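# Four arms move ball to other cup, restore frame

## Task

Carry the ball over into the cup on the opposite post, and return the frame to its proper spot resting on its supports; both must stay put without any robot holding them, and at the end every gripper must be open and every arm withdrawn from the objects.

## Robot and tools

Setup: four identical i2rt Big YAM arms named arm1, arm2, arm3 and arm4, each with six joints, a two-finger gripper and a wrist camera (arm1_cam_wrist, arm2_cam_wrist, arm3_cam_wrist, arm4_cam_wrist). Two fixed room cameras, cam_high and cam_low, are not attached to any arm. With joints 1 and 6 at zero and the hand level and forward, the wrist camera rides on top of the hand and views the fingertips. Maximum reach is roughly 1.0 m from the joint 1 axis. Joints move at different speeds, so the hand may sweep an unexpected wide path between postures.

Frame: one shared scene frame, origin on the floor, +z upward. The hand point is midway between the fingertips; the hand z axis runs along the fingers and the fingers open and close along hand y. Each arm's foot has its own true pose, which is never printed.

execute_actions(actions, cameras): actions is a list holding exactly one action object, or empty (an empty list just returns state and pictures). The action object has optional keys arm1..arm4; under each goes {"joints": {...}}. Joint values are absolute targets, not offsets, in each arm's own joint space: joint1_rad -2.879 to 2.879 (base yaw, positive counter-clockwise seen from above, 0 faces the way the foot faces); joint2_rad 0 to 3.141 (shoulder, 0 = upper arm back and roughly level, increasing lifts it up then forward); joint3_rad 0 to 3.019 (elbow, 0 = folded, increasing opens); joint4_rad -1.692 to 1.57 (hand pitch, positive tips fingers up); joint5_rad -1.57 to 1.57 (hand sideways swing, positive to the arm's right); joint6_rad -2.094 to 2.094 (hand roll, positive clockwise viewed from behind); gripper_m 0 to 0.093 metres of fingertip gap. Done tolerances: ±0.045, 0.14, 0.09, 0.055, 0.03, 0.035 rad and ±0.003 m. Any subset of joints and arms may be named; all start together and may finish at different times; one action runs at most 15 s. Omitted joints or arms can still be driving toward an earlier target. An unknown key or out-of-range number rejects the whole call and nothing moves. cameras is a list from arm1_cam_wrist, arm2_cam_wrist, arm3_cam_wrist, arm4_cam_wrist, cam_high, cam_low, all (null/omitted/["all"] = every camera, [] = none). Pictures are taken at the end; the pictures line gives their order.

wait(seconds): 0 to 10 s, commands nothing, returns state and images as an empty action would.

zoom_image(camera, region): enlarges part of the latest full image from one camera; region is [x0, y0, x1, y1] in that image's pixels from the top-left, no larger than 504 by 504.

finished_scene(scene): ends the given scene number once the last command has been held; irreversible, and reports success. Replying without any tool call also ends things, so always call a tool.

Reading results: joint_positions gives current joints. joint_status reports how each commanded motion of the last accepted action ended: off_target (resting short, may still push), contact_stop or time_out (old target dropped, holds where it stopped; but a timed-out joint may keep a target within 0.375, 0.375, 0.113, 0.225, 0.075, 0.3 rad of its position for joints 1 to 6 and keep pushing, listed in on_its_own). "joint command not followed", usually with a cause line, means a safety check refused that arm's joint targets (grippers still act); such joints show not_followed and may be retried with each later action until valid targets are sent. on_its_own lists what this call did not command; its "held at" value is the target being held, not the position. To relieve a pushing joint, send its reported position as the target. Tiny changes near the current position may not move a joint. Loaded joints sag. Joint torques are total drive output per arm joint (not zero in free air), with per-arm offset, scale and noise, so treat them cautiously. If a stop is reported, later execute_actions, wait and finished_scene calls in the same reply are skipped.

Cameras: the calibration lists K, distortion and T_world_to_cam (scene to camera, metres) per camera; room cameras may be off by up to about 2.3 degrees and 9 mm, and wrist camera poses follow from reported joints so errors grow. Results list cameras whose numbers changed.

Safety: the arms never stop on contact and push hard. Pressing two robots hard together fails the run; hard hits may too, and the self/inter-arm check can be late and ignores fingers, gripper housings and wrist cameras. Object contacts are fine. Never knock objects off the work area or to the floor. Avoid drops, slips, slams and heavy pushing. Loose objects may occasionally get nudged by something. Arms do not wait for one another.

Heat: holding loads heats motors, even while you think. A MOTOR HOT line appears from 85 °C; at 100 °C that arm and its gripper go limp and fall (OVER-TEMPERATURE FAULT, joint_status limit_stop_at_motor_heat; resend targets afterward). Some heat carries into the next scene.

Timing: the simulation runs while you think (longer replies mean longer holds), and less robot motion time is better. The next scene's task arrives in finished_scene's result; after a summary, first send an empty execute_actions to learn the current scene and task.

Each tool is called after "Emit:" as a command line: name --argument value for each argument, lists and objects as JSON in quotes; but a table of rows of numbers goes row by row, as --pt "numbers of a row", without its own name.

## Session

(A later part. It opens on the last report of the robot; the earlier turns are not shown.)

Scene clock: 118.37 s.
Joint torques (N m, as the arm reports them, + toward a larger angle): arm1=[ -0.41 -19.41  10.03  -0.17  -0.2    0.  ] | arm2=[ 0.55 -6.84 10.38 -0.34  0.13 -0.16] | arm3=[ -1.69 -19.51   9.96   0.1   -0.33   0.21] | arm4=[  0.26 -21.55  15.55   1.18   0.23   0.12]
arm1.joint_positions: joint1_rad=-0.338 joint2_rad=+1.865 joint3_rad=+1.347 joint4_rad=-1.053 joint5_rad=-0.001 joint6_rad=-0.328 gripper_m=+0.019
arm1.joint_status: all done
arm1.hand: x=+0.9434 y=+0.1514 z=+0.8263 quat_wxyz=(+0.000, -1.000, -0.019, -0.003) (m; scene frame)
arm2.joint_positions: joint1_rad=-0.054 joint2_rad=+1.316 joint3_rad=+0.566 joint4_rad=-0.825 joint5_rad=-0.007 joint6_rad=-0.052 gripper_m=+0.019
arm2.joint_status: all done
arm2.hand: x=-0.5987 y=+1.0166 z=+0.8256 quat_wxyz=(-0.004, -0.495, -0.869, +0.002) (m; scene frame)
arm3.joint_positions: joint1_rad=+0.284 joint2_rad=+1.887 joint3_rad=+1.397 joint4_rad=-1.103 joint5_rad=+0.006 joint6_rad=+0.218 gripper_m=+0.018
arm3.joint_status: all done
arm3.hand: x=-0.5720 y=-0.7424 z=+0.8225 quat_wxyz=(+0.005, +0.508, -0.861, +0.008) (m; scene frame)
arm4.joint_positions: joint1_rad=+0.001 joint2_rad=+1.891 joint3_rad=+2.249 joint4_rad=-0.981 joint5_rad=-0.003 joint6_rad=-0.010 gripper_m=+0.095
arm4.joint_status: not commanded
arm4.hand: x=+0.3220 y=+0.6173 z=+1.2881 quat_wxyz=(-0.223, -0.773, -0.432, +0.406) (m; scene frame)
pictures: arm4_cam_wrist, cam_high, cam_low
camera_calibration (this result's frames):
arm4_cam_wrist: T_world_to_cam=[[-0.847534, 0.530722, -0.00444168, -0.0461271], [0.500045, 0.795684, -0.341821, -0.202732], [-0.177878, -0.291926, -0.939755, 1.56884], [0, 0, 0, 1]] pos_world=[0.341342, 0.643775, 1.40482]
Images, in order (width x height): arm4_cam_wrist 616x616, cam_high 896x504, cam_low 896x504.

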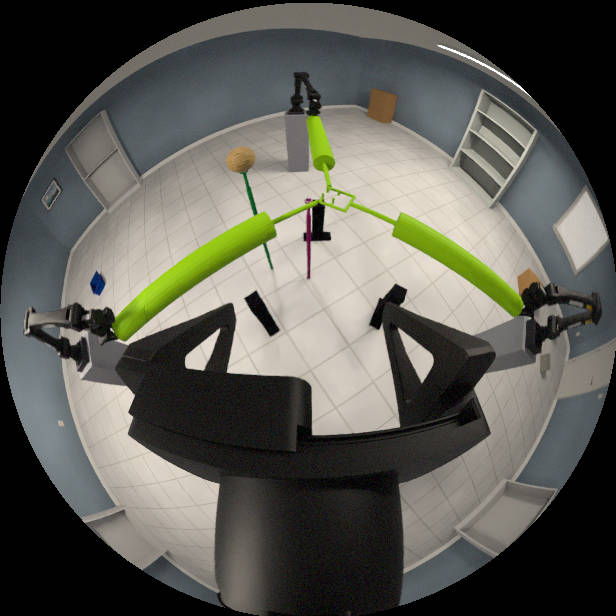

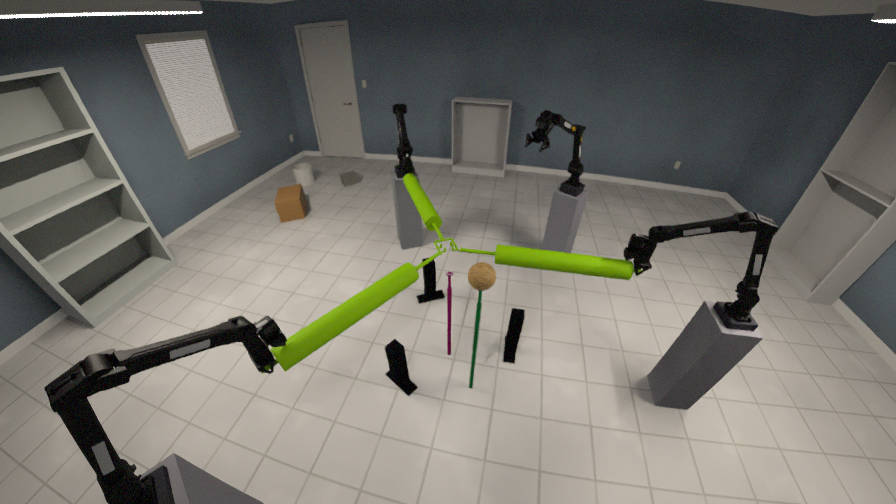

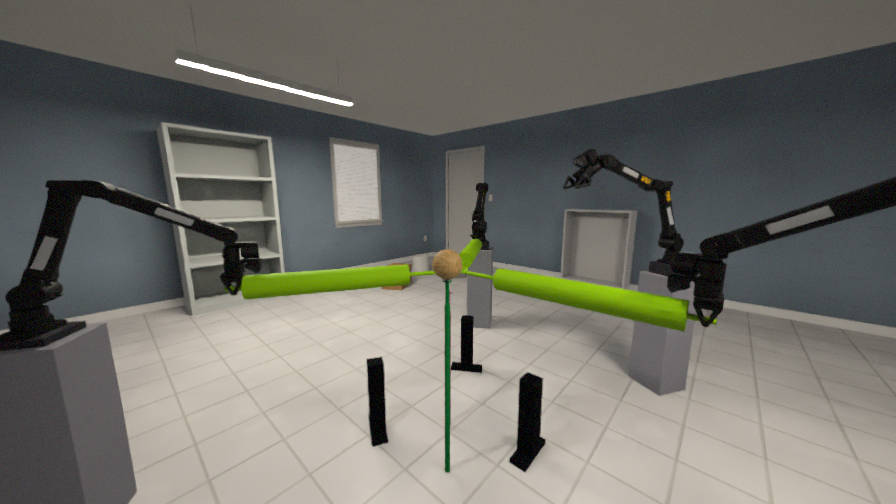

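Emit:
execute_actions --actions '[{"arm1":{"joints":{"joint1_rad":-0.19,"joint2_rad":1.68,"joint3_rad":1.13,"joint4_rad":-0.96,"joint6_rad":-0.175}},"arm2":{"joints":{"joint1_rad":-0.015,"joint2_rad":1.585,"joint3_rad":0.89,"joint4_rad":-0.87,"joint6_rad":-0.015}},"arm3":{"joints":{"joint1_rad":0.11,"joint2_rad":1.72,"joint3_rad":1.235,"joint4_rad":-1.02,"joint6_rad":0.045}}}]' --cameras '[]'

Emit:
execute_actions --actions '[{"arm1":{"joints":{"joint1_rad":0.015,"joint2_rad":1.545,"joint3_rad":0.95,"joint4_rad":-0.915,"joint6_rad":0.03}},"arm2":{"joints":{"joint1_rad":0.0,"joint2_rad":1.80,"joint3_rad":1.195,"joint4_rad":-0.955,"joint6_rad":0.0}},"arm3":{"joints":{"joint1_rad":-0.10,"joint2_rad":1.62,"joint3_rad":1.097,"joint4_rad":-0.98,"joint6_rad":-0.168}}}]' --cameras '["cam_high"]'

Emit:
execute_actions --actions '[{"arm1":{"joints":{"joint1_rad":0.287,"joint2_rad":1.45,"joint3_rad":0.838,"joint4_rad":-0.895,"joint6_rad":0.30}},"arm2":{"joints":{"joint1_rad":0.01,"joint2_rad":2.02,"joint3_rad":1.55,"joint4_rad":-1.09,"joint6_rad":0.01}},"arm3":{"joints":{"joint1_rad":-0.35,"joint2_rad":1.575,"joint3_rad":1.035,"joint4_rad":-0.965,"joint6_rad":-0.417}}}]' --cameras '["cam_low","cam_high","arm4_cam_wrist"]'

Emit:
zoom_image --camera "cam_low" --region '[400, 240, 500, 320]'

Emit:
zoom_image --camera "arm4_cam_wrist" --region '[220, 140, 330, 230]'

Scene clock: 146.23 s.
Joint torques (N m, as the arm reports them, + toward a larger angle): arm1=[  0.38 -16.76   8.12   1.41  -0.49   0.02] | arm2=[ 1.16 -9.36  9.98 -0.09  0.12  0.04] | arm3=[ -2.24 -17.85   8.28   1.43   0.13   0.14] | arm4=[  0.31 -21.54  15.54   1.17   0.23   0.13]
arm1.joint_positions: joint1_rad=-0.194 joint2_rad=+1.710 joint3_rad=+1.108 joint4_rad=-0.987 joint5_rad=+0.007 joint6_rad=-0.184 gripper_m=+0.019
arm1.joint_status: all done
arm1.hand: x=+1.0026 y=+0.0671 z=+0.8226 quat_wxyz=(+0.002, -1.000, -0.019, -0.013) (m; scene frame)
arm2.joint_positions: joint1_rad=-0.026 joint2_rad=+1.588 joint3_rad=+0.852 joint4_rad=-0.854 joint5_rad=-0.006 joint6_rad=-0.020 gripper_m=+0.019
arm2.joint_status: all done
arm2.hand: x=-0.5414 y=+0.9293 z=+0.8250 quat_wxyz=(+0.002, -0.497, -0.868, -0.002) (m; scene frame)
arm3.joint_positions: joint1_rad=+0.109 joint2_rad=+1.759 joint3_rad=+1.201 joint4_rad=-1.040 joint5_rad=-0.005 joint6_rad=+0.046 gripper_m=+0.018
arm3.joint_status: all done
arm3.hand: x=-0.5130 y=-0.8290 z=+0.8201 quat_wxyz=(+0.012, +0.507, -0.862, +0.003) (m; scene frame)
arm4.joint_positions: joint1_rad=+0.001 joint2_rad=+1.891 joint3_rad=+2.249 joint4_rad=-0.981 joint5_rad=-0.003 joint6_rad=-0.010 gripper_m=+0.095
arm4.joint_status: not commanded
arm4.hand: x=+0.3220 y=+0.6173 z=+1.2881 quat_wxyz=(-0.223, -0.773, -0.432, +0.406) (m; scene frame)
pictures: none
No camera images: the call's "cameras" was empty. Leave "cameras" out to get every camera's image.

Scene clock: 147.20 s.
Joint torques (N m, as the arm reports them, + toward a larger angle): arm1=[  0.53 -14.1    8.64   0.87  -0.55   0.06] | arm2=[  1.11 -13.7   10.8   -0.63   0.06   0.04] | arm3=[ -2.57 -16.49   8.42   1.07   0.24   0.08] | arm4=[  0.28 -21.5   15.54   1.17   0.23   0.13]
arm1.joint_positions: joint1_rad=+0.007 joint2_rad=+1.574 joint3_rad=+0.918 joint4_rad=-0.927 joint5_rad=+0.008 joint6_rad=+0.016 gripper_m=+0.019
arm1.joint_status: all done
arm1.hand: x=+1.0597 y=-0.0199 z=+0.8191 quat_wxyz=(+0.004, -1.000, -0.020, -0.009) (m; scene frame)
arm2.joint_positions: joint1_rad=-0.012 joint2_rad=+1.811 joint3_rad=+1.152 joint4_rad=-0.922 joint5_rad=-0.005 joint6_rad=-0.004 gripper_m=+0.019
arm2.joint_status: all done
arm2.hand: x=-0.4859 y=+0.8428 z=+0.8226 quat_wxyz=(-0.001, -0.498, -0.867, +0.001) (m; scene frame)
arm3.joint_positions: joint1_rad=-0.095 joint2_rad=+1.664 joint3_rad=+1.057 joint4_rad=-0.994 joint5_rad=-0.009 joint6_rad=-0.159 gripper_m=+0.018
arm3.joint_status: all done
arm3.hand: x=-0.4594 y=-0.9163 z=+0.8157 quat_wxyz=(+0.014, +0.507, -0.862, -0.001) (m; scene frame)
arm4.joint_positions: joint1_rad=+0.001 joint2_rad=+1.891 joint3_rad=+2.249 joint4_rad=-0.981 joint5_rad=-0.003 joint6_rad=-0.010 gripper_m=+0.095
arm4.joint_status: not commanded
arm4.hand: x=+0.3220 y=+0.6173 z=+1.2881 quat_wxyz=(-0.223, -0.773, -0.432, +0.406) (m; scene frame)
pictures: cam_high
Images, in order (width x height): cam_high 896x504.

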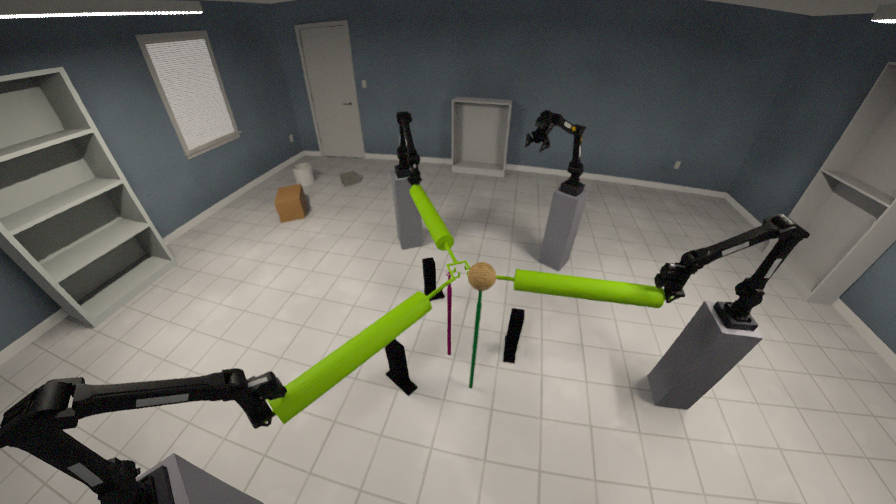

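Scene clock: 148.23 s.
Joint torques (N m, as the arm reports them, + toward a larger angle): arm1=[  0.8  -12.37   8.91   0.9   -0.75   0.08] | arm2=[  1.37 -17.04  11.32  -0.92   0.02  -0.01] | arm3=[ -3.09 -15.99   8.4    1.06   0.22   0.01] | arm4=[  0.3  -21.54  15.54   1.18   0.23   0.13]
arm1.joint_positions: joint1_rad=+0.276 joint2_rad=+1.481 joint3_rad=+0.801 joint4_rad=-0.907 joint5_rad=+0.013 joint6_rad=+0.284 gripper_m=+0.019
arm1.joint_status: all done
arm1.hand: x=+1.1187 y=-0.1084 z=+0.8171 quat_wxyz=(+0.009, -1.000, -0.020, -0.009) (m; scene frame)
arm2.joint_positions: joint1_rad=+0.001 joint2_rad=+2.034 joint3_rad=+1.509 joint4_rad=-1.047 joint5_rad=-0.004 joint6_rad=+0.010 gripper_m=+0.019
arm2.joint_status: all done
arm2.hand: x=-0.4267 y=+0.7560 z=+0.8234 quat_wxyz=(-0.005, -0.498, -0.867, +0.004) (m; scene frame)
arm3.joint_positions: joint1_rad=-0.337 joint2_rad=+1.624 joint3_rad=+0.994 joint4_rad=-0.979 joint5_rad=-0.009 joint6_rad=-0.399 gripper_m=+0.018
arm3.joint_status: all done
arm3.hand: x=-0.4033 y=-1.0033 z=+0.8116 quat_wxyz=(+0.018, +0.506, -0.862, -0.004) (m; scene frame)
arm4.joint_positions: joint1_rad=+0.001 joint2_rad=+1.891 joint3_rad=+2.249 joint4_rad=-0.981 joint5_rad=-0.003 joint6_rad=-0.010 gripper_m=+0.095
arm4.joint_status: not commanded
arm4.hand: x=+0.3220 y=+0.6173 z=+1.2881 quat_wxyz=(-0.223, -0.773, -0.432, +0.406) (m; scene frame)
pictures: arm4_cam_wrist, cam_high, cam_low
camera_calibration (this result's frames):
arm4_cam_wrist: T_world_to_cam=[[-0.847534, 0.530722, -0.00444168, -0.0461271], [0.500045, 0.795684, -0.341821, -0.202732], [-0.177878, -0.291926, -0.939755, 1.56884], [0, 0, 0, 1]] pos_world=[0.341342, 0.643775, 1.40482]
Images, in order (width x height): arm4_cam_wrist 616x616, cam_high 896x504, cam_low 896x504.

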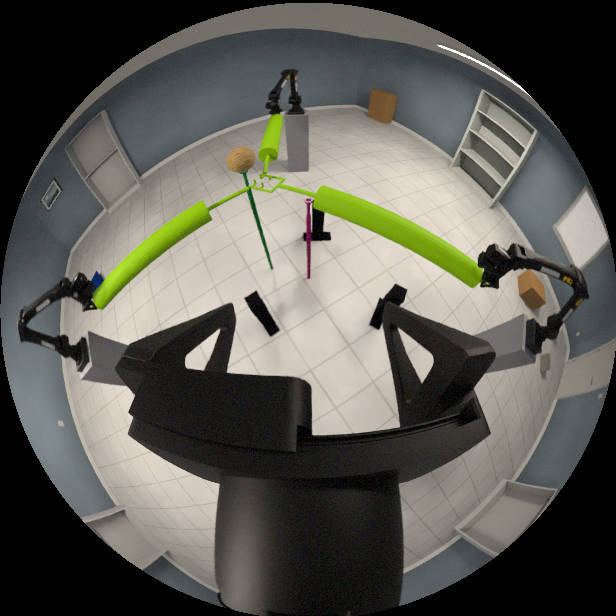

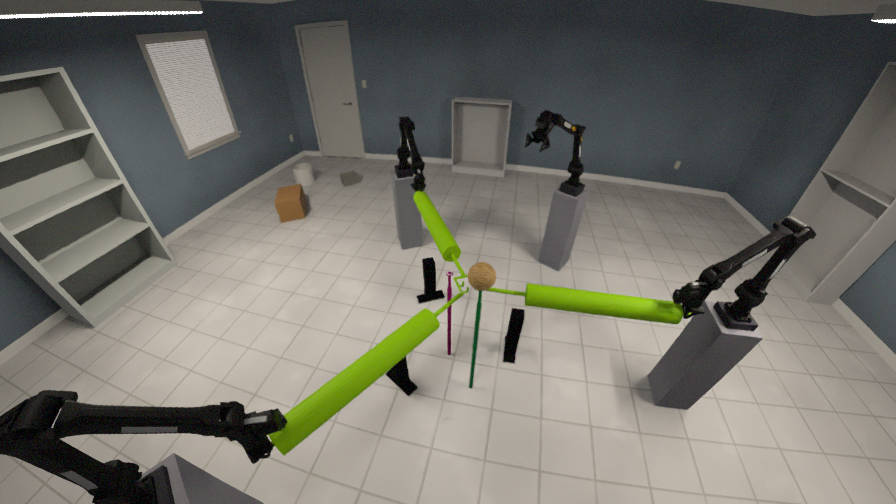

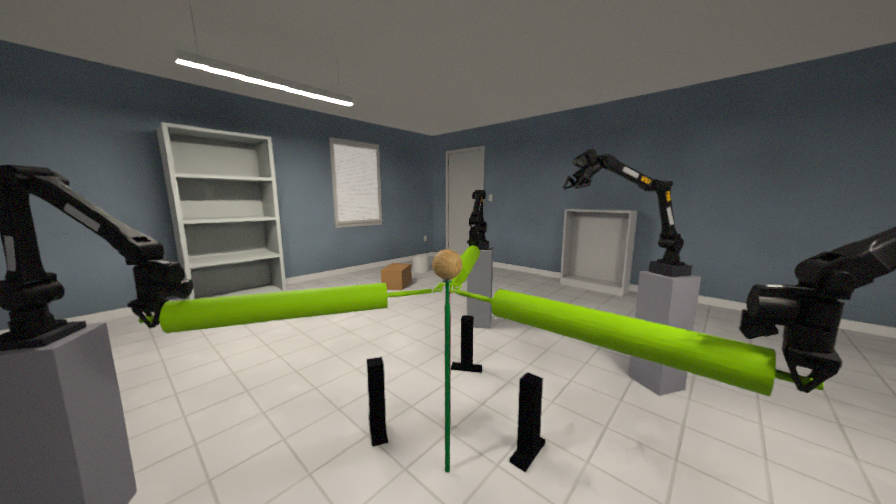

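Region (400, 240, 500, 320) of cam_low's 896x504 image, scaled by 5.040, with more detail than that image has; it fills the top 403 rows of this view, and the rest is white.

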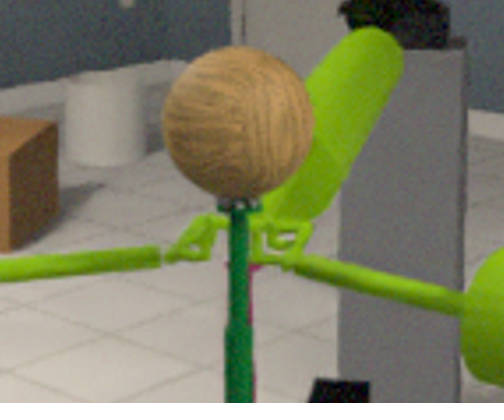

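Region (220, 140, 330, 230) of arm4_cam_wrist's 616x616 image, scaled by 4.582, with more detail than that image has; it fills the top 412 rows of this view, and the rest is white.

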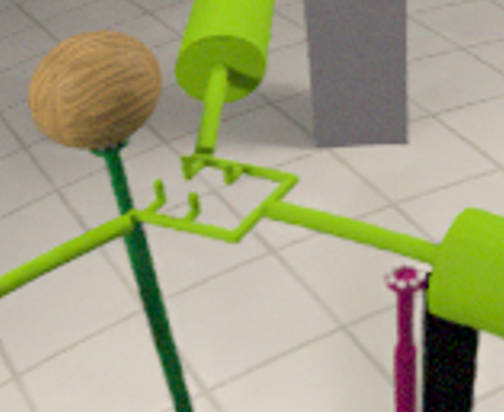

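Emit:
execute_actions --actions '[{"arm1":{"joints":{"joint1_rad":0.497,"joint2_rad":1.385,"joint3_rad":0.79,"joint4_rad":-0.91,"joint6_rad":0.51}},"arm2":{"joints":{"joint1_rad":0.031,"joint2_rad":2.18,"joint3_rad":1.835,"joint4_rad":-1.21,"joint6_rad":0.03}},"arm3":{"joints":{"joint1_rad":-0.525,"joint2_rad":1.60,"joint3_rad":1.095,"joint4_rad":-0.99,"joint6_rad":-0.592}}}]' --cameras '["cam_low","cam_high","arm4_cam_wrist"]'

Emit:
zoom_image --camera "cam_low" --region '[410, 250, 490, 320]'

Emit:
zoom_image --camera "arm4_cam_wrist" --region '[210, 140, 320, 220]'

Emit:
zoom_image --camera "cam_high" --region '[440, 255, 520, 325]'

Scene clock: 164.37 s.
Joint torques (N m, as the arm reports them, + toward a larger angle): arm1=[  0.55 -11.82   8.52   0.83  -0.6    0.03] | arm2=[  1.27 -18.97  11.69  -1.21  -0.02  -0.01] | arm3=[ -3.54 -14.13  11.18   0.54   0.11  -0.04] | arm4=[  0.27 -21.57  15.54   1.19   0.23   0.13]
arm1.joint_positions: joint1_rad=+0.490 joint2_rad=+1.419 joint3_rad=+0.759 joint4_rad=-0.921 joint5_rad=+0.011 joint6_rad=+0.500 gripper_m=+0.019
arm1.joint_status: all done
arm1.hand: x=+1.1644 y=-0.1677 z=+0.8246 quat_wxyz=(+0.007, -1.000, -0.019, -0.005) (m; scene frame)
arm2.joint_positions: joint1_rad=+0.019 joint2_rad=+2.190 joint3_rad=+1.796 joint4_rad=-1.157 joint5_rad=-0.002 joint6_rad=+0.030 gripper_m=+0.019
arm2.joint_status: all done
arm2.hand: x=-0.3798 y=+0.6998 z=+0.8298 quat_wxyz=(-0.014, -0.499, -0.866, +0.010) (m; scene frame)
arm3.joint_positions: joint1_rad=-0.508 joint2_rad=+1.624 joint3_rad=+1.010 joint4_rad=-0.993 joint5_rad=-0.006 joint6_rad=-0.568 gripper_m=+0.018
arm3.joint_status: all done
arm3.hand: x=-0.3614 y=-1.0601 z=+0.8163 quat_wxyz=(+0.017, +0.506, -0.863, -0.006) (m; scene frame)
arm4.joint_positions: joint1_rad=+0.001 joint2_rad=+1.891 joint3_rad=+2.249 joint4_rad=-0.981 joint5_rad=-0.003 joint6_rad=-0.010 gripper_m=+0.095
arm4.joint_status: not commanded
arm4.hand: x=+0.3220 y=+0.6173 z=+1.2881 quat_wxyz=(-0.223, -0.773, -0.432, +0.406) (m; scene frame)
pictures: arm4_cam_wrist, cam_high, cam_low
camera_calibration (this result's frames):
arm4_cam_wrist: T_world_to_cam=[[-0.847534, 0.530722, -0.00444168, -0.0461271], [0.500045, 0.795684, -0.341821, -0.202732], [-0.177878, -0.291926, -0.939755, 1.56884], [0, 0, 0, 1]] pos_world=[0.341342, 0.643775, 1.40482]
Images, in order (width x height): arm4_cam_wrist 616x616, cam_high 896x504, cam_low 896x504.

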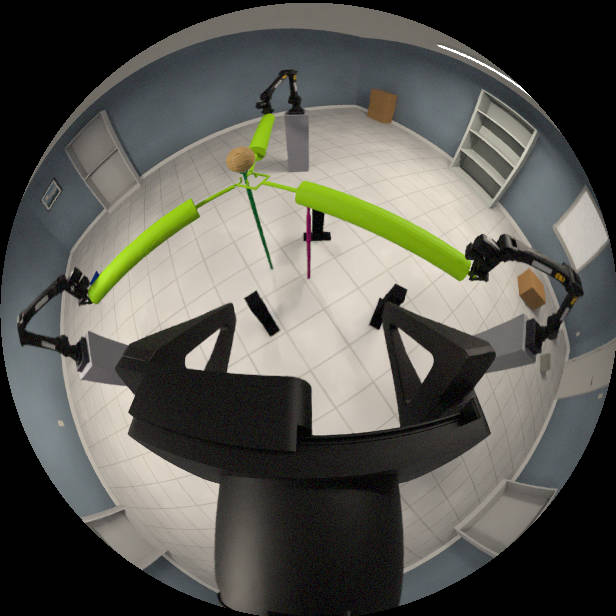

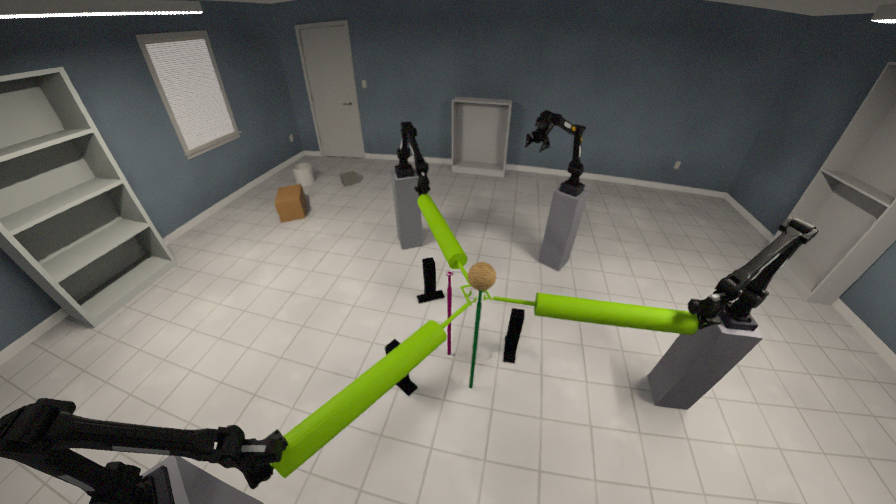

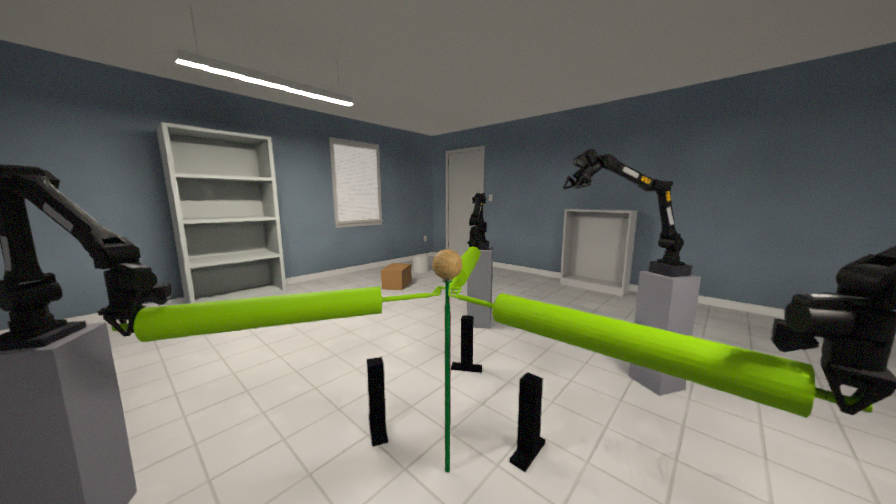

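Region (410, 250, 490, 320) of cam_low's 896x504 image, scaled by 6.300, with more detail than that image has; it fills the top 441 rows of this view, and the rest is white.

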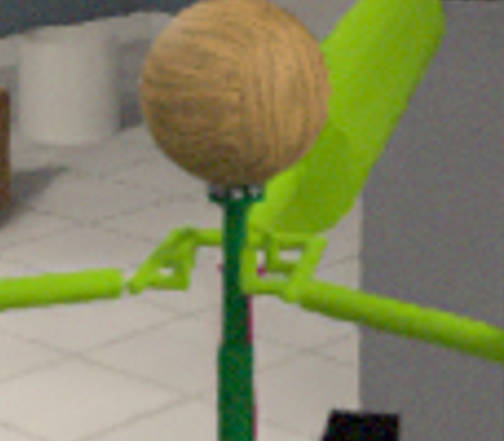

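Region (210, 140, 320, 220) of arm4_cam_wrist's 616x616 image, scaled by 4.582, with more detail than that image has; it fills the top 367 rows of this view, and the rest is white.

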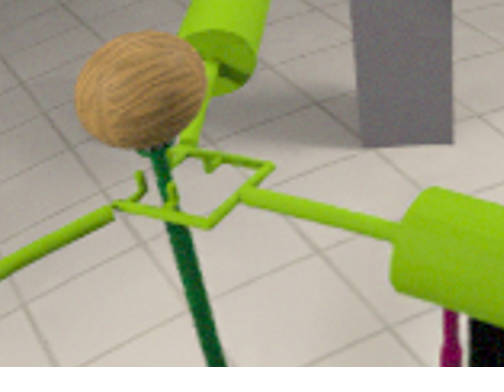

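Region (440, 255, 520, 325) of cam_high's 896x504 image, scaled by 6.300, with more detail than that image has; it fills the top 441 rows of this view, and the rest is white.

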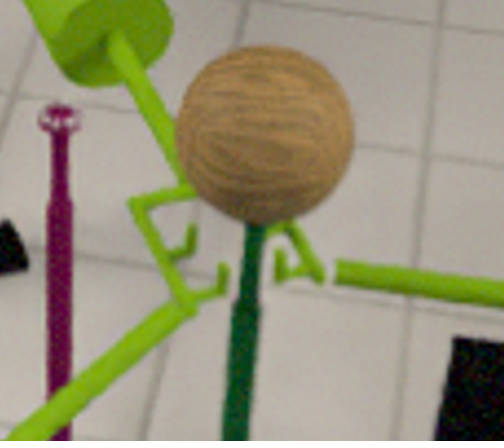

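Emit:
execute_actions --actions '[{"arm1":{"joints":{"joint1_rad":0.54,"joint2_rad":1.33,"joint3_rad":0.815,"joint4_rad":-1.0,"joint6_rad":0.55}},"arm2":{"joints":{"joint1_rad":0.043,"joint2_rad":2.195,"joint3_rad":1.9,"joint4_rad":-1.265,"joint6_rad":0.04}},"arm3":{"joints":{"joint1_rad":-0.555,"joint2_rad":1.56,"joint3_rad":1.14,"joint4_rad":-1.075,"joint6_rad":-0.62}}}]' --cameras '["cam_low","cam_high"]'

Emit:
zoom_image --camera "cam_low" --region '[410, 250, 490, 320]'

Emit:
zoom_image --camera "cam_high" --region '[440, 255, 520, 325]'

Scene clock: 173.50 s.
Joint torques (N m, as the arm reports them, + toward a larger angle): arm1=[  1.11 -10.11  10.6    0.02  -0.7    0.07] | arm2=[  1.19 -18.94  11.72  -1.16  -0.04  -0.05] | arm3=[ -3.84 -15.53  10.56   0.21  -0.02  -0.06] | arm4=[  0.33 -21.51  15.54   1.17   0.23   0.13]
arm1.joint_positions: joint1_rad=+0.524 joint2_rad=+1.352 joint3_rad=+0.760 joint4_rad=-0.988 joint5_rad=+0.013 joint6_rad=+0.535 gripper_m=+0.019
arm1.joint_status: all done
arm1.hand: x=+1.1789 y=-0.1714 z=+0.8455 quat_wxyz=(+0.008, -1.000, -0.019, -0.004) (m; scene frame)
arm2.joint_positions: joint1_rad=+0.033 joint2_rad=+2.197 joint3_rad=+1.863 joint4_rad=-1.213 joint5_rad=-0.002 joint6_rad=+0.043 gripper_m=+0.019
arm2.joint_status: all done
arm2.hand: x=-0.3665 y=+0.6954 z=+0.8493 quat_wxyz=(-0.016, -0.499, -0.867, +0.011) (m; scene frame)
arm3.joint_positions: joint1_rad=-0.532 joint2_rad=+1.602 joint3_rad=+1.071 joint4_rad=-1.071 joint5_rad=-0.003 joint6_rad=-0.593 gripper_m=+0.018
arm3.joint_status: all done
arm3.hand: x=-0.3473 y=-1.0650 z=+0.8448 quat_wxyz=(+0.014, +0.506, -0.862, -0.005) (m; scene frame)
arm4.joint_positions: joint1_rad=+0.001 joint2_rad=+1.891 joint3_rad=+2.249 joint4_rad=-0.981 joint5_rad=-0.003 joint6_rad=-0.010 gripper_m=+0.095
arm4.joint_status: not commanded
arm4.hand: x=+0.3220 y=+0.6173 z=+1.2881 quat_wxyz=(-0.223, -0.773, -0.432, +0.406) (m; scene frame)
pictures: cam_high, cam_low
Images, in order (width x height): cam_high 896x504, cam_low 896x504.

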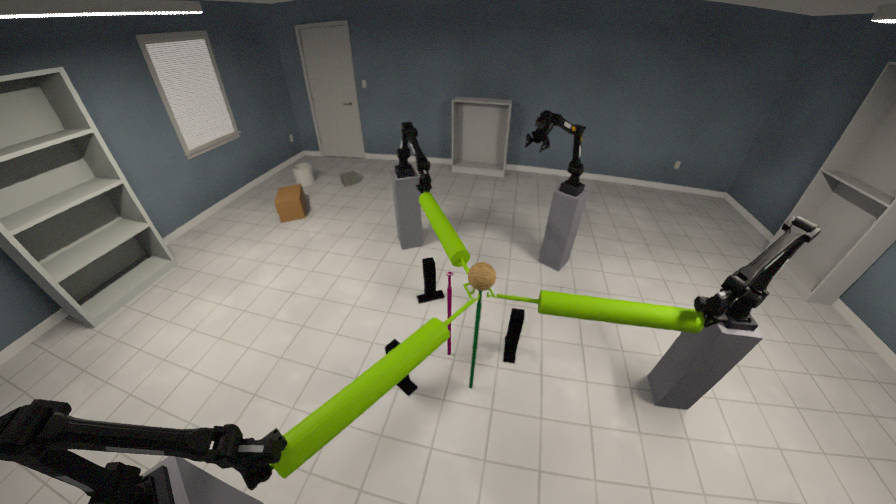

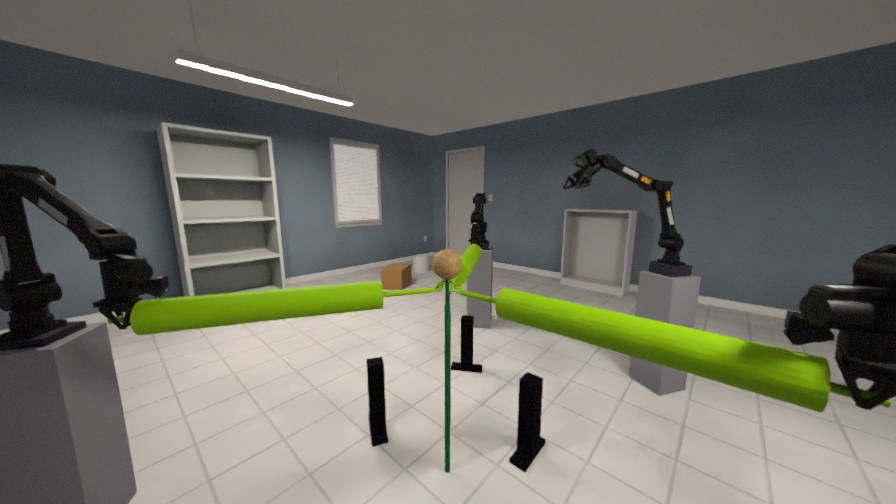

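Region (410, 250, 490, 320) of cam_low's 896x504 image, scaled by 6.300, with more detail than that image has; it fills the top 441 rows of this view, and the rest is white.

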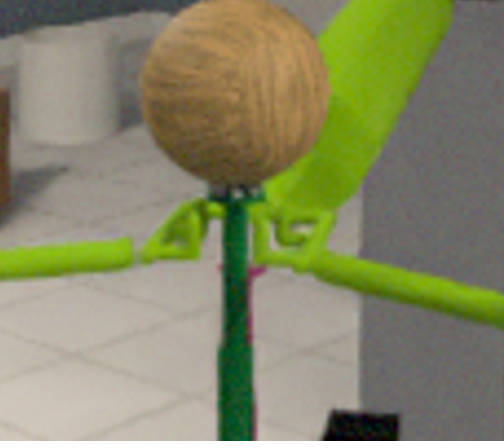

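Region (440, 255, 520, 325) of cam_high's 896x504 image, scaled by 6.300, with more detail than that image has; it fills the top 441 rows of this view, and the rest is white.

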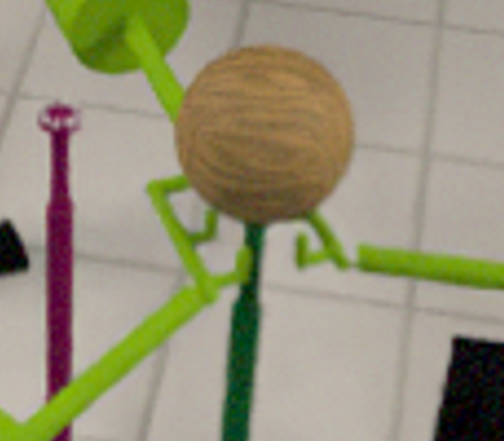

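Emit:
execute_actions --actions '[{"arm1":{"joints":{"joint1_rad":0.55,"joint2_rad":1.292,"joint3_rad":0.862,"joint4_rad":-1.08}},"arm2":{"joints":{"joint2_rad":2.155,"joint3_rad":1.94,"joint4_rad":-1.32}},"arm3":{"joints":{"joint1_rad":-0.563,"joint2_rad":1.526,"joint3_rad":1.174,"joint4_rad":-1.143}}}]' --cameras '["cam_low"]'

Emit:
zoom_image --camera "cam_low" --region '[410, 250, 490, 320]'

Scene clock: 184.50 s.
Joint torques (N m, as the arm reports them, + toward a larger angle): arm1=[  1.25 -10.31  11.21  -0.02  -0.56   0.  ] | arm2=[  0.94 -21.57  12.05  -1.39  -0.04  -0.04] | arm3=[ -4.32 -15.26  11.     0.16  -0.03  -0.07] | arm4=[  0.29 -21.53  15.54   1.18   0.23   0.12]
arm1.joint_positions: joint1_rad=+0.532 joint2_rad=+1.318 joint3_rad=+0.803 joint4_rad=-1.067 joint5_rad=+0.009 joint6_rad=+0.543 gripper_m=+0.019
arm1.joint_status: all done
arm1.hand: x=+1.1785 y=-0.1753 z=+0.8700 quat_wxyz=(+0.007, -1.000, -0.019, -0.005) (m; scene frame)
arm2.joint_positions: joint1_rad=+0.033 joint2_rad=+2.197 joint3_rad=+1.901 joint4_rad=-1.261 joint5_rad=-0.002 joint6_rad=+0.044 gripper_m=+0.019
arm2.joint_status: joint4_rad time_out (moved -0.049 of -0.107); the others done
arm2.on_its_own: joint4_rad reads -1.261 and still pushes toward -1.320 since a time_out
arm2.hand: x=-0.3656 y=+0.6941 z=+0.8630 quat_wxyz=(-0.011, -0.499, -0.866, +0.008) (m; scene frame)
arm3.joint_positions: joint1_rad=-0.534 joint2_rad=+1.566 joint3_rad=+1.101 joint4_rad=-1.138 joint5_rad=-0.003 joint6_rad=-0.593 gripper_m=+0.018
arm3.joint_status: all done
arm3.hand: x=-0.3485 y=-1.0667 z=+0.8695 quat_wxyz=(+0.015, +0.505, -0.863, -0.004) (m; scene frame)
arm4.joint_positions: joint1_rad=+0.001 joint2_rad=+1.891 joint3_rad=+2.249 joint4_rad=-0.981 joint5_rad=-0.003 joint6_rad=-0.010 gripper_m=+0.095
arm4.joint_status: not commanded
arm4.hand: x=+0.3220 y=+0.6173 z=+1.2881 quat_wxyz=(-0.223, -0.773, -0.432, +0.406) (m; scene frame)
pictures: cam_low
Images, in order (width x height): cam_low 896x504.

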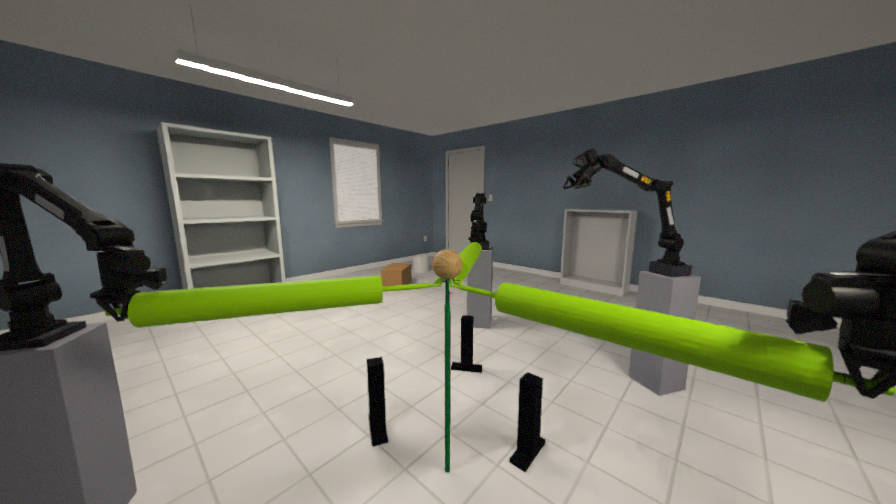

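Region (410, 250, 490, 320) of cam_low's 896x504 image, scaled by 6.300, with more detail than that image has; it fills the top 441 rows of this view, and the rest is white.

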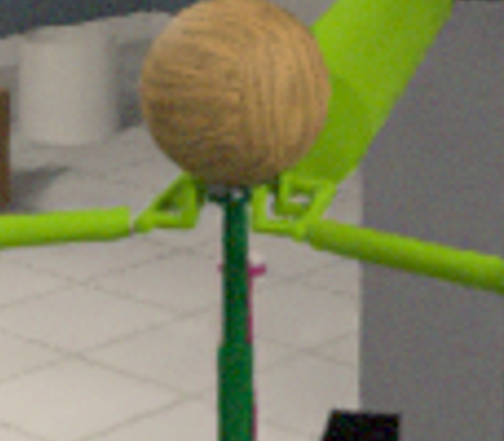

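Emit:
execute_actions --actions '[{"arm1":{"joints":{"joint2_rad":1.256,"joint3_rad":0.905,"joint4_rad":-1.16}},"arm2":{"joints":{"joint2_rad":2.12,"joint3_rad":1.985,"joint4_rad":-1.36}},"arm3":{"joints":{"joint2_rad":1.497,"joint3_rad":1.214,"joint4_rad":-1.21}}}]' --cameras '[]'

Emit:
execute_actions --actions '[{"arm1":{"joints":{"joint2_rad":1.225,"joint3_rad":0.955,"joint4_rad":-1.24}},"arm2":{"joints":{"joint2_rad":2.105,"joint3_rad":2.03,"joint4_rad":-1.42}},"arm3":{"joints":{"joint2_rad":1.472,"joint3_rad":1.26,"joint4_rad":-1.28}}}]' --cameras '["cam_low"]'

Emit:
zoom_image --camera "cam_low" --region '[410, 235, 490, 305]'

Scene clock: 191.40 s.
Joint torques (N m, as the arm reports them, + toward a larger angle): arm1=[  1.08 -10.78  11.82  -0.31  -0.39  -0.01] | arm2=[  0.99 -23.54  13.29  -1.43  -0.04  -0.04] | arm3=[ -4.15 -16.27  11.43  -0.34  -0.15  -0.03] | arm4=[  0.29 -21.54  15.53   1.17   0.23   0.13]
arm1.joint_positions: joint1_rad=+0.534 joint2_rad=+1.291 joint3_rad=+0.841 joint4_rad=-1.139 joint5_rad=+0.006 joint6_rad=+0.544 gripper_m=+0.019
arm1.joint_status: all done
arm1.hand: x=+1.1797 y=-0.1759 z=+0.8912 quat_wxyz=(+0.007, -1.000, -0.019, -0.009) (m; scene frame)
arm2.joint_positions: joint1_rad=+0.033 joint2_rad=+2.194 joint3_rad=+1.933 joint4_rad=-1.301 joint5_rad=-0.002 joint6_rad=+0.044 gripper_m=+0.019
arm2.joint_status: joint4_rad time_out (moved -0.039 of -0.099); the others done
arm2.on_its_own: joint4_rad reads -1.301 and still pushes toward -1.360 since a time_out
arm2.hand: x=-0.3647 y=+0.6929 z=+0.8766 quat_wxyz=(-0.009, -0.499, -0.866, +0.007) (m; scene frame)
arm3.joint_positions: joint1_rad=-0.538 joint2_rad=+1.550 joint3_rad=+1.137 joint4_rad=-1.195 joint5_rad=+0.000 joint6_rad=-0.597 gripper_m=+0.018
arm3.joint_status: all done
arm3.hand: x=-0.3468 y=-1.0681 z=+0.8884 quat_wxyz=(+0.018, +0.505, -0.863, -0.003) (m; scene frame)
arm4.joint_positions: joint1_rad=+0.001 joint2_rad=+1.891 joint3_rad=+2.249 joint4_rad=-0.981 joint5_rad=-0.003 joint6_rad=-0.010 gripper_m=+0.095
arm4.joint_status: not commanded
arm4.hand: x=+0.3220 y=+0.6173 z=+1.2881 quat_wxyz=(-0.223, -0.773, -0.432, +0.406) (m; scene frame)
pictures: none
No camera images: the call's "cameras" was empty. Leave "cameras" out to get every camera's image.

not run: a stop came earlier in this reply.

Region (410, 235, 490, 305) of cam_low's 896x504 image, scaled by 6.300, with more detail than that image has; it fills the top 441 rows of this view, and the rest is white.

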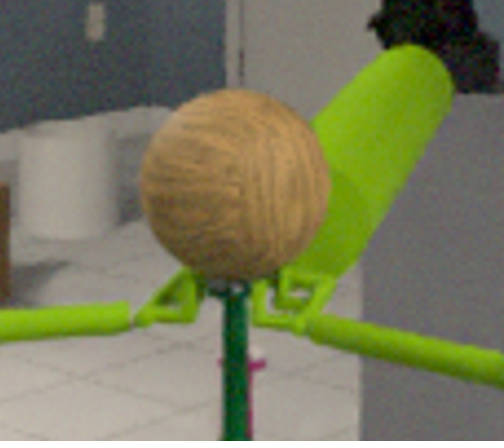

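Emit:
execute_actions --actions '[{"arm1":{"joints":{"joint2_rad":1.225,"joint3_rad":0.955,"joint4_rad":-1.23}},"arm2":{"joints":{"joint2_rad":2.085,"joint3_rad":2.055,"joint4_rad":-1.41}},"arm3":{"joints":{"joint2_rad":1.469,"joint3_rad":1.265,"joint4_rad":-1.275}}}]' --cameras '["cam_low"]'

Emit:
zoom_image --camera "cam_low" --region '[410, 235, 490, 305]'

Scene clock: 199.67 s.
Joint torques (N m, as the arm reports them, + toward a larger angle): arm1=[  0.72 -10.3   12.31  -0.06  -0.36  -0.05] | arm2=[  0.93 -23.6   14.63  -0.49  -0.08  -0.03] | arm3=[ -3.92 -15.89  11.91   0.1   -0.09  -0.02] | arm4=[  0.32 -21.55  15.54   1.18   0.23   0.13]
arm1.joint_positions: joint1_rad=+0.539 joint2_rad=+1.255 joint3_rad=+0.888 joint4_rad=-1.215 joint5_rad=+0.005 joint6_rad=+0.548 gripper_m=+0.019
arm1.joint_status: all done
arm1.hand: x=+1.1800 y=-0.1774 z=+0.9181 quat_wxyz=(+0.005, -1.000, -0.020, -0.007) (m; scene frame)
arm2.joint_positions: joint1_rad=+0.033 joint2_rad=+2.160 joint3_rad=+1.989 joint4_rad=-1.379 joint5_rad=-0.001 joint6_rad=+0.044 gripper_m=+0.019
arm2.joint_status: all done
arm2.hand: x=-0.3644 y=+0.6926 z=+0.9194 quat_wxyz=(-0.014, -0.499, -0.866, +0.010) (m; scene frame)
arm3.joint_positions: joint1_rad=-0.541 joint2_rad=+1.518 joint3_rad=+1.184 joint4_rad=-1.268 joint5_rad=-0.002 joint6_rad=-0.600 gripper_m=+0.018
arm3.joint_status: all done
arm3.hand: x=-0.3459 y=-1.0691 z=+0.9181 quat_wxyz=(+0.015, +0.505, -0.863, -0.004) (m; scene frame)
arm4.joint_positions: joint1_rad=+0.001 joint2_rad=+1.891 joint3_rad=+2.249 joint4_rad=-0.981 joint5_rad=-0.003 joint6_rad=-0.010 gripper_m=+0.095
arm4.joint_status: not commanded
arm4.hand: x=+0.3220 y=+0.6173 z=+1.2881 quat_wxyz=(-0.223, -0.773, -0.432, +0.406) (m; scene frame)
pictures: cam_low
Images, in order (width x height): cam_low 896x504.

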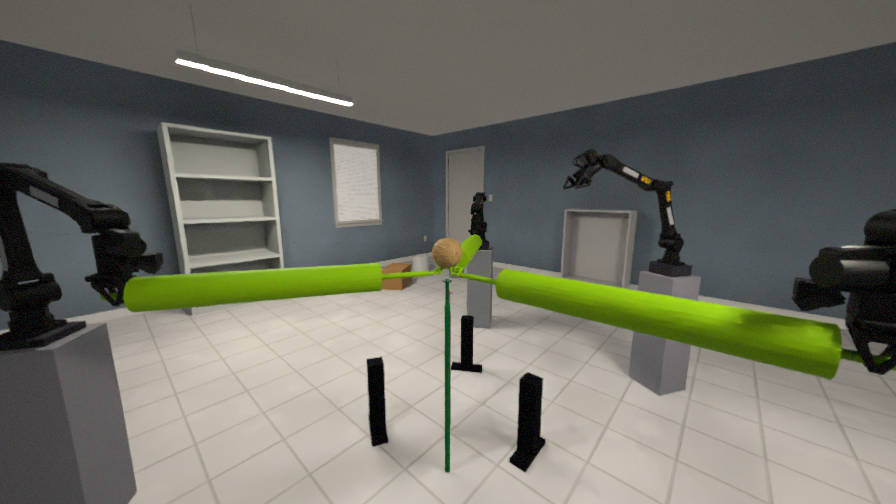

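Region (410, 235, 490, 305) of cam_low's 896x504 image, scaled by 6.300, with more detail than that image has; it fills the top 441 rows of this view, and the rest is white.

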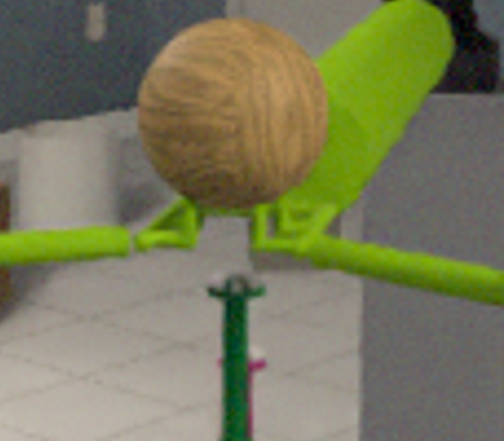

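Emit:
execute_actions --actions '[{"arm1":{"joints":{"joint1_rad":0.39,"joint2_rad":1.295,"joint3_rad":0.97,"joint4_rad":-1.17,"joint6_rad":0.40}},"arm2":{"joints":{"joint1_rad":0.01,"joint2_rad":1.975,"joint3_rad":1.82,"joint4_rad":-1.29,"joint6_rad":0.015}},"arm3":{"joints":{"joint1_rad":-0.425,"joint2_rad":1.455,"joint3_rad":1.2,"joint4_rad":-1.215,"joint6_rad":-0.485}}}]' --cameras '[]'

Emit:
execute_actions --actions '[{"arm1":{"joints":{"joint1_rad":0.245,"joint2_rad":1.34,"joint3_rad":0.99,"joint4_rad":-1.135,"joint6_rad":0.255}},"arm2":{"joints":{"joint1_rad":-0.005,"joint2_rad":1.865,"joint3_rad":1.618,"joint4_rad":-1.205,"joint6_rad":-0.002}},"arm3":{"joints":{"joint1_rad":-0.31,"joint2_rad":1.445,"joint3_rad":1.165,"joint4_rad":-1.175,"joint6_rad":-0.37}}}]' --cameras '["cam_high"]'

Scene clock: 228.20 s.
Joint torques (N m, as the arm reports them, + toward a larger angle): arm1=[ 0.12 -8.74 13.1   1.15 -0.12 -0.05] | arm2=[ -0.18 -22.47  10.95   1.4   -0.09  -0.13] | arm3=[ -1.26 -16.51   9.42   1.88  -0.32   0.26] | arm4=[  0.32 -21.51  15.54   1.18   0.23   0.12]
arm1.joint_positions: joint1_rad=+0.388 joint2_rad=+1.300 joint3_rad=+0.890 joint4_rad=-1.190 joint5_rad=-0.001 joint6_rad=+0.397 gripper_m=+0.019
arm1.joint_status: all done
arm1.hand: x=+1.1508 y=-0.1387 z=+0.9053 quat_wxyz=(+0.006, -1.000, -0.019, -0.017) (m; scene frame)
arm2.joint_positions: joint1_rad=+0.020 joint2_rad=+2.049 joint3_rad=+1.793 joint4_rad=-1.320 joint5_rad=-0.001 joint6_rad=+0.030 gripper_m=+0.019
arm2.joint_status: all done
arm2.hand: x=-0.3953 y=+0.7266 z=+0.9150 quat_wxyz=(-0.002, -0.499, -0.867, +0.004) (m; scene frame)
arm3.joint_positions: joint1_rad=-0.436 joint2_rad=+1.515 joint3_rad=+1.157 joint4_rad=-1.246 joint5_rad=+0.004 joint6_rad=-0.498 gripper_m=+0.018
arm3.joint_status: all done
arm3.hand: x=-0.3712 y=-1.0338 z=+0.9101 quat_wxyz=(+0.015, +0.507, -0.862, +0.001) (m; scene frame)
arm4.joint_positions: joint1_rad=+0.001 joint2_rad=+1.891 joint3_rad=+2.249 joint4_rad=-0.981 joint5_rad=-0.003 joint6_rad=-0.010 gripper_m=+0.095
arm4.joint_status: not commanded
arm4.hand: x=+0.3220 y=+0.6173 z=+1.2881 quat_wxyz=(-0.223, -0.773, -0.432, +0.406) (m; scene frame)
pictures: none
No camera images: the call's "cameras" was empty. Leave "cameras" out to get every camera's image.

Scene clock: 229.17 s.
Joint torques (N m, as the arm reports them, + toward a larger angle): arm1=[-0.13 -9.7  12.63  1.18  0.   -0.07] | arm2=[ -0.32 -20.35  10.89   1.52  -0.08  -0.15] | arm3=[ -1.75 -16.29   9.65   1.76  -0.24   0.24] | arm4=[  0.31 -21.54  15.55   1.18   0.23   0.13]
arm1.joint_positions: joint1_rad=+0.247 joint2_rad=+1.347 joint3_rad=+0.915 joint4_rad=-1.156 joint5_rad=-0.004 joint6_rad=+0.255 gripper_m=+0.019
arm1.joint_status: all done
arm1.hand: x=+1.1174 y=-0.1010 z=+0.8985 quat_wxyz=(+0.000, -1.000, -0.020, -0.012) (m; scene frame)
arm2.joint_positions: joint1_rad=+0.007 joint2_rad=+1.935 joint3_rad=+1.590 joint4_rad=-1.241 joint5_rad=-0.001 joint6_rad=+0.016 gripper_m=+0.019
arm2.joint_status: all done
arm2.hand: x=-0.4277 y=+0.7640 z=+0.9067 quat_wxyz=(+0.002, -0.498, -0.867, +0.002) (m; scene frame)
arm3.joint_positions: joint1_rad=-0.317 joint2_rad=+1.505 joint3_rad=+1.119 joint4_rad=-1.203 joint5_rad=+0.003 joint6_rad=-0.380 gripper_m=+0.018
arm3.joint_status: all done
arm3.hand: x=-0.4033 y=-0.9956 z=+0.9006 quat_wxyz=(+0.008, +0.507, -0.862, +0.001) (m; scene frame)
arm4.joint_positions: joint1_rad=+0.001 joint2_rad=+1.891 joint3_rad=+2.249 joint4_rad=-0.981 joint5_rad=-0.003 joint6_rad=-0.010 gripper_m=+0.095
arm4.joint_status: not commanded
arm4.hand: x=+0.3220 y=+0.6173 z=+1.2881 quat_wxyz=(-0.223, -0.773, -0.432, +0.406) (m; scene frame)
pictures: cam_high
Images, in order (width x height): cam_high 896x504.

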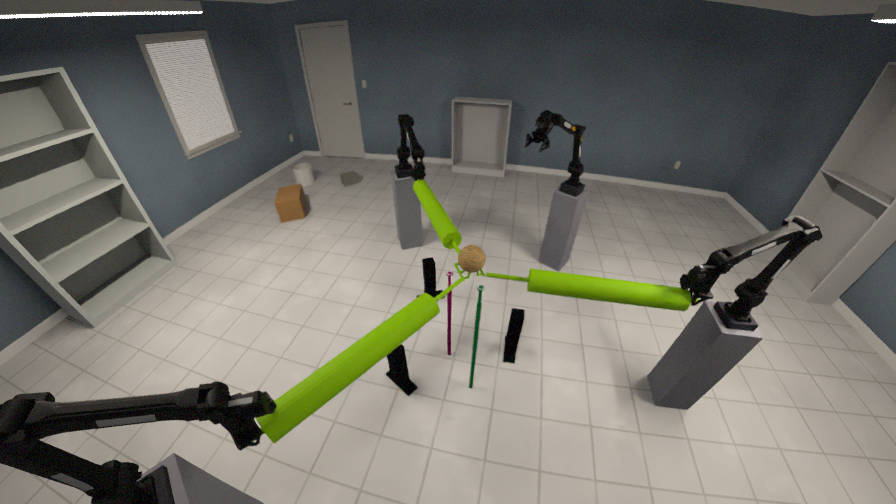

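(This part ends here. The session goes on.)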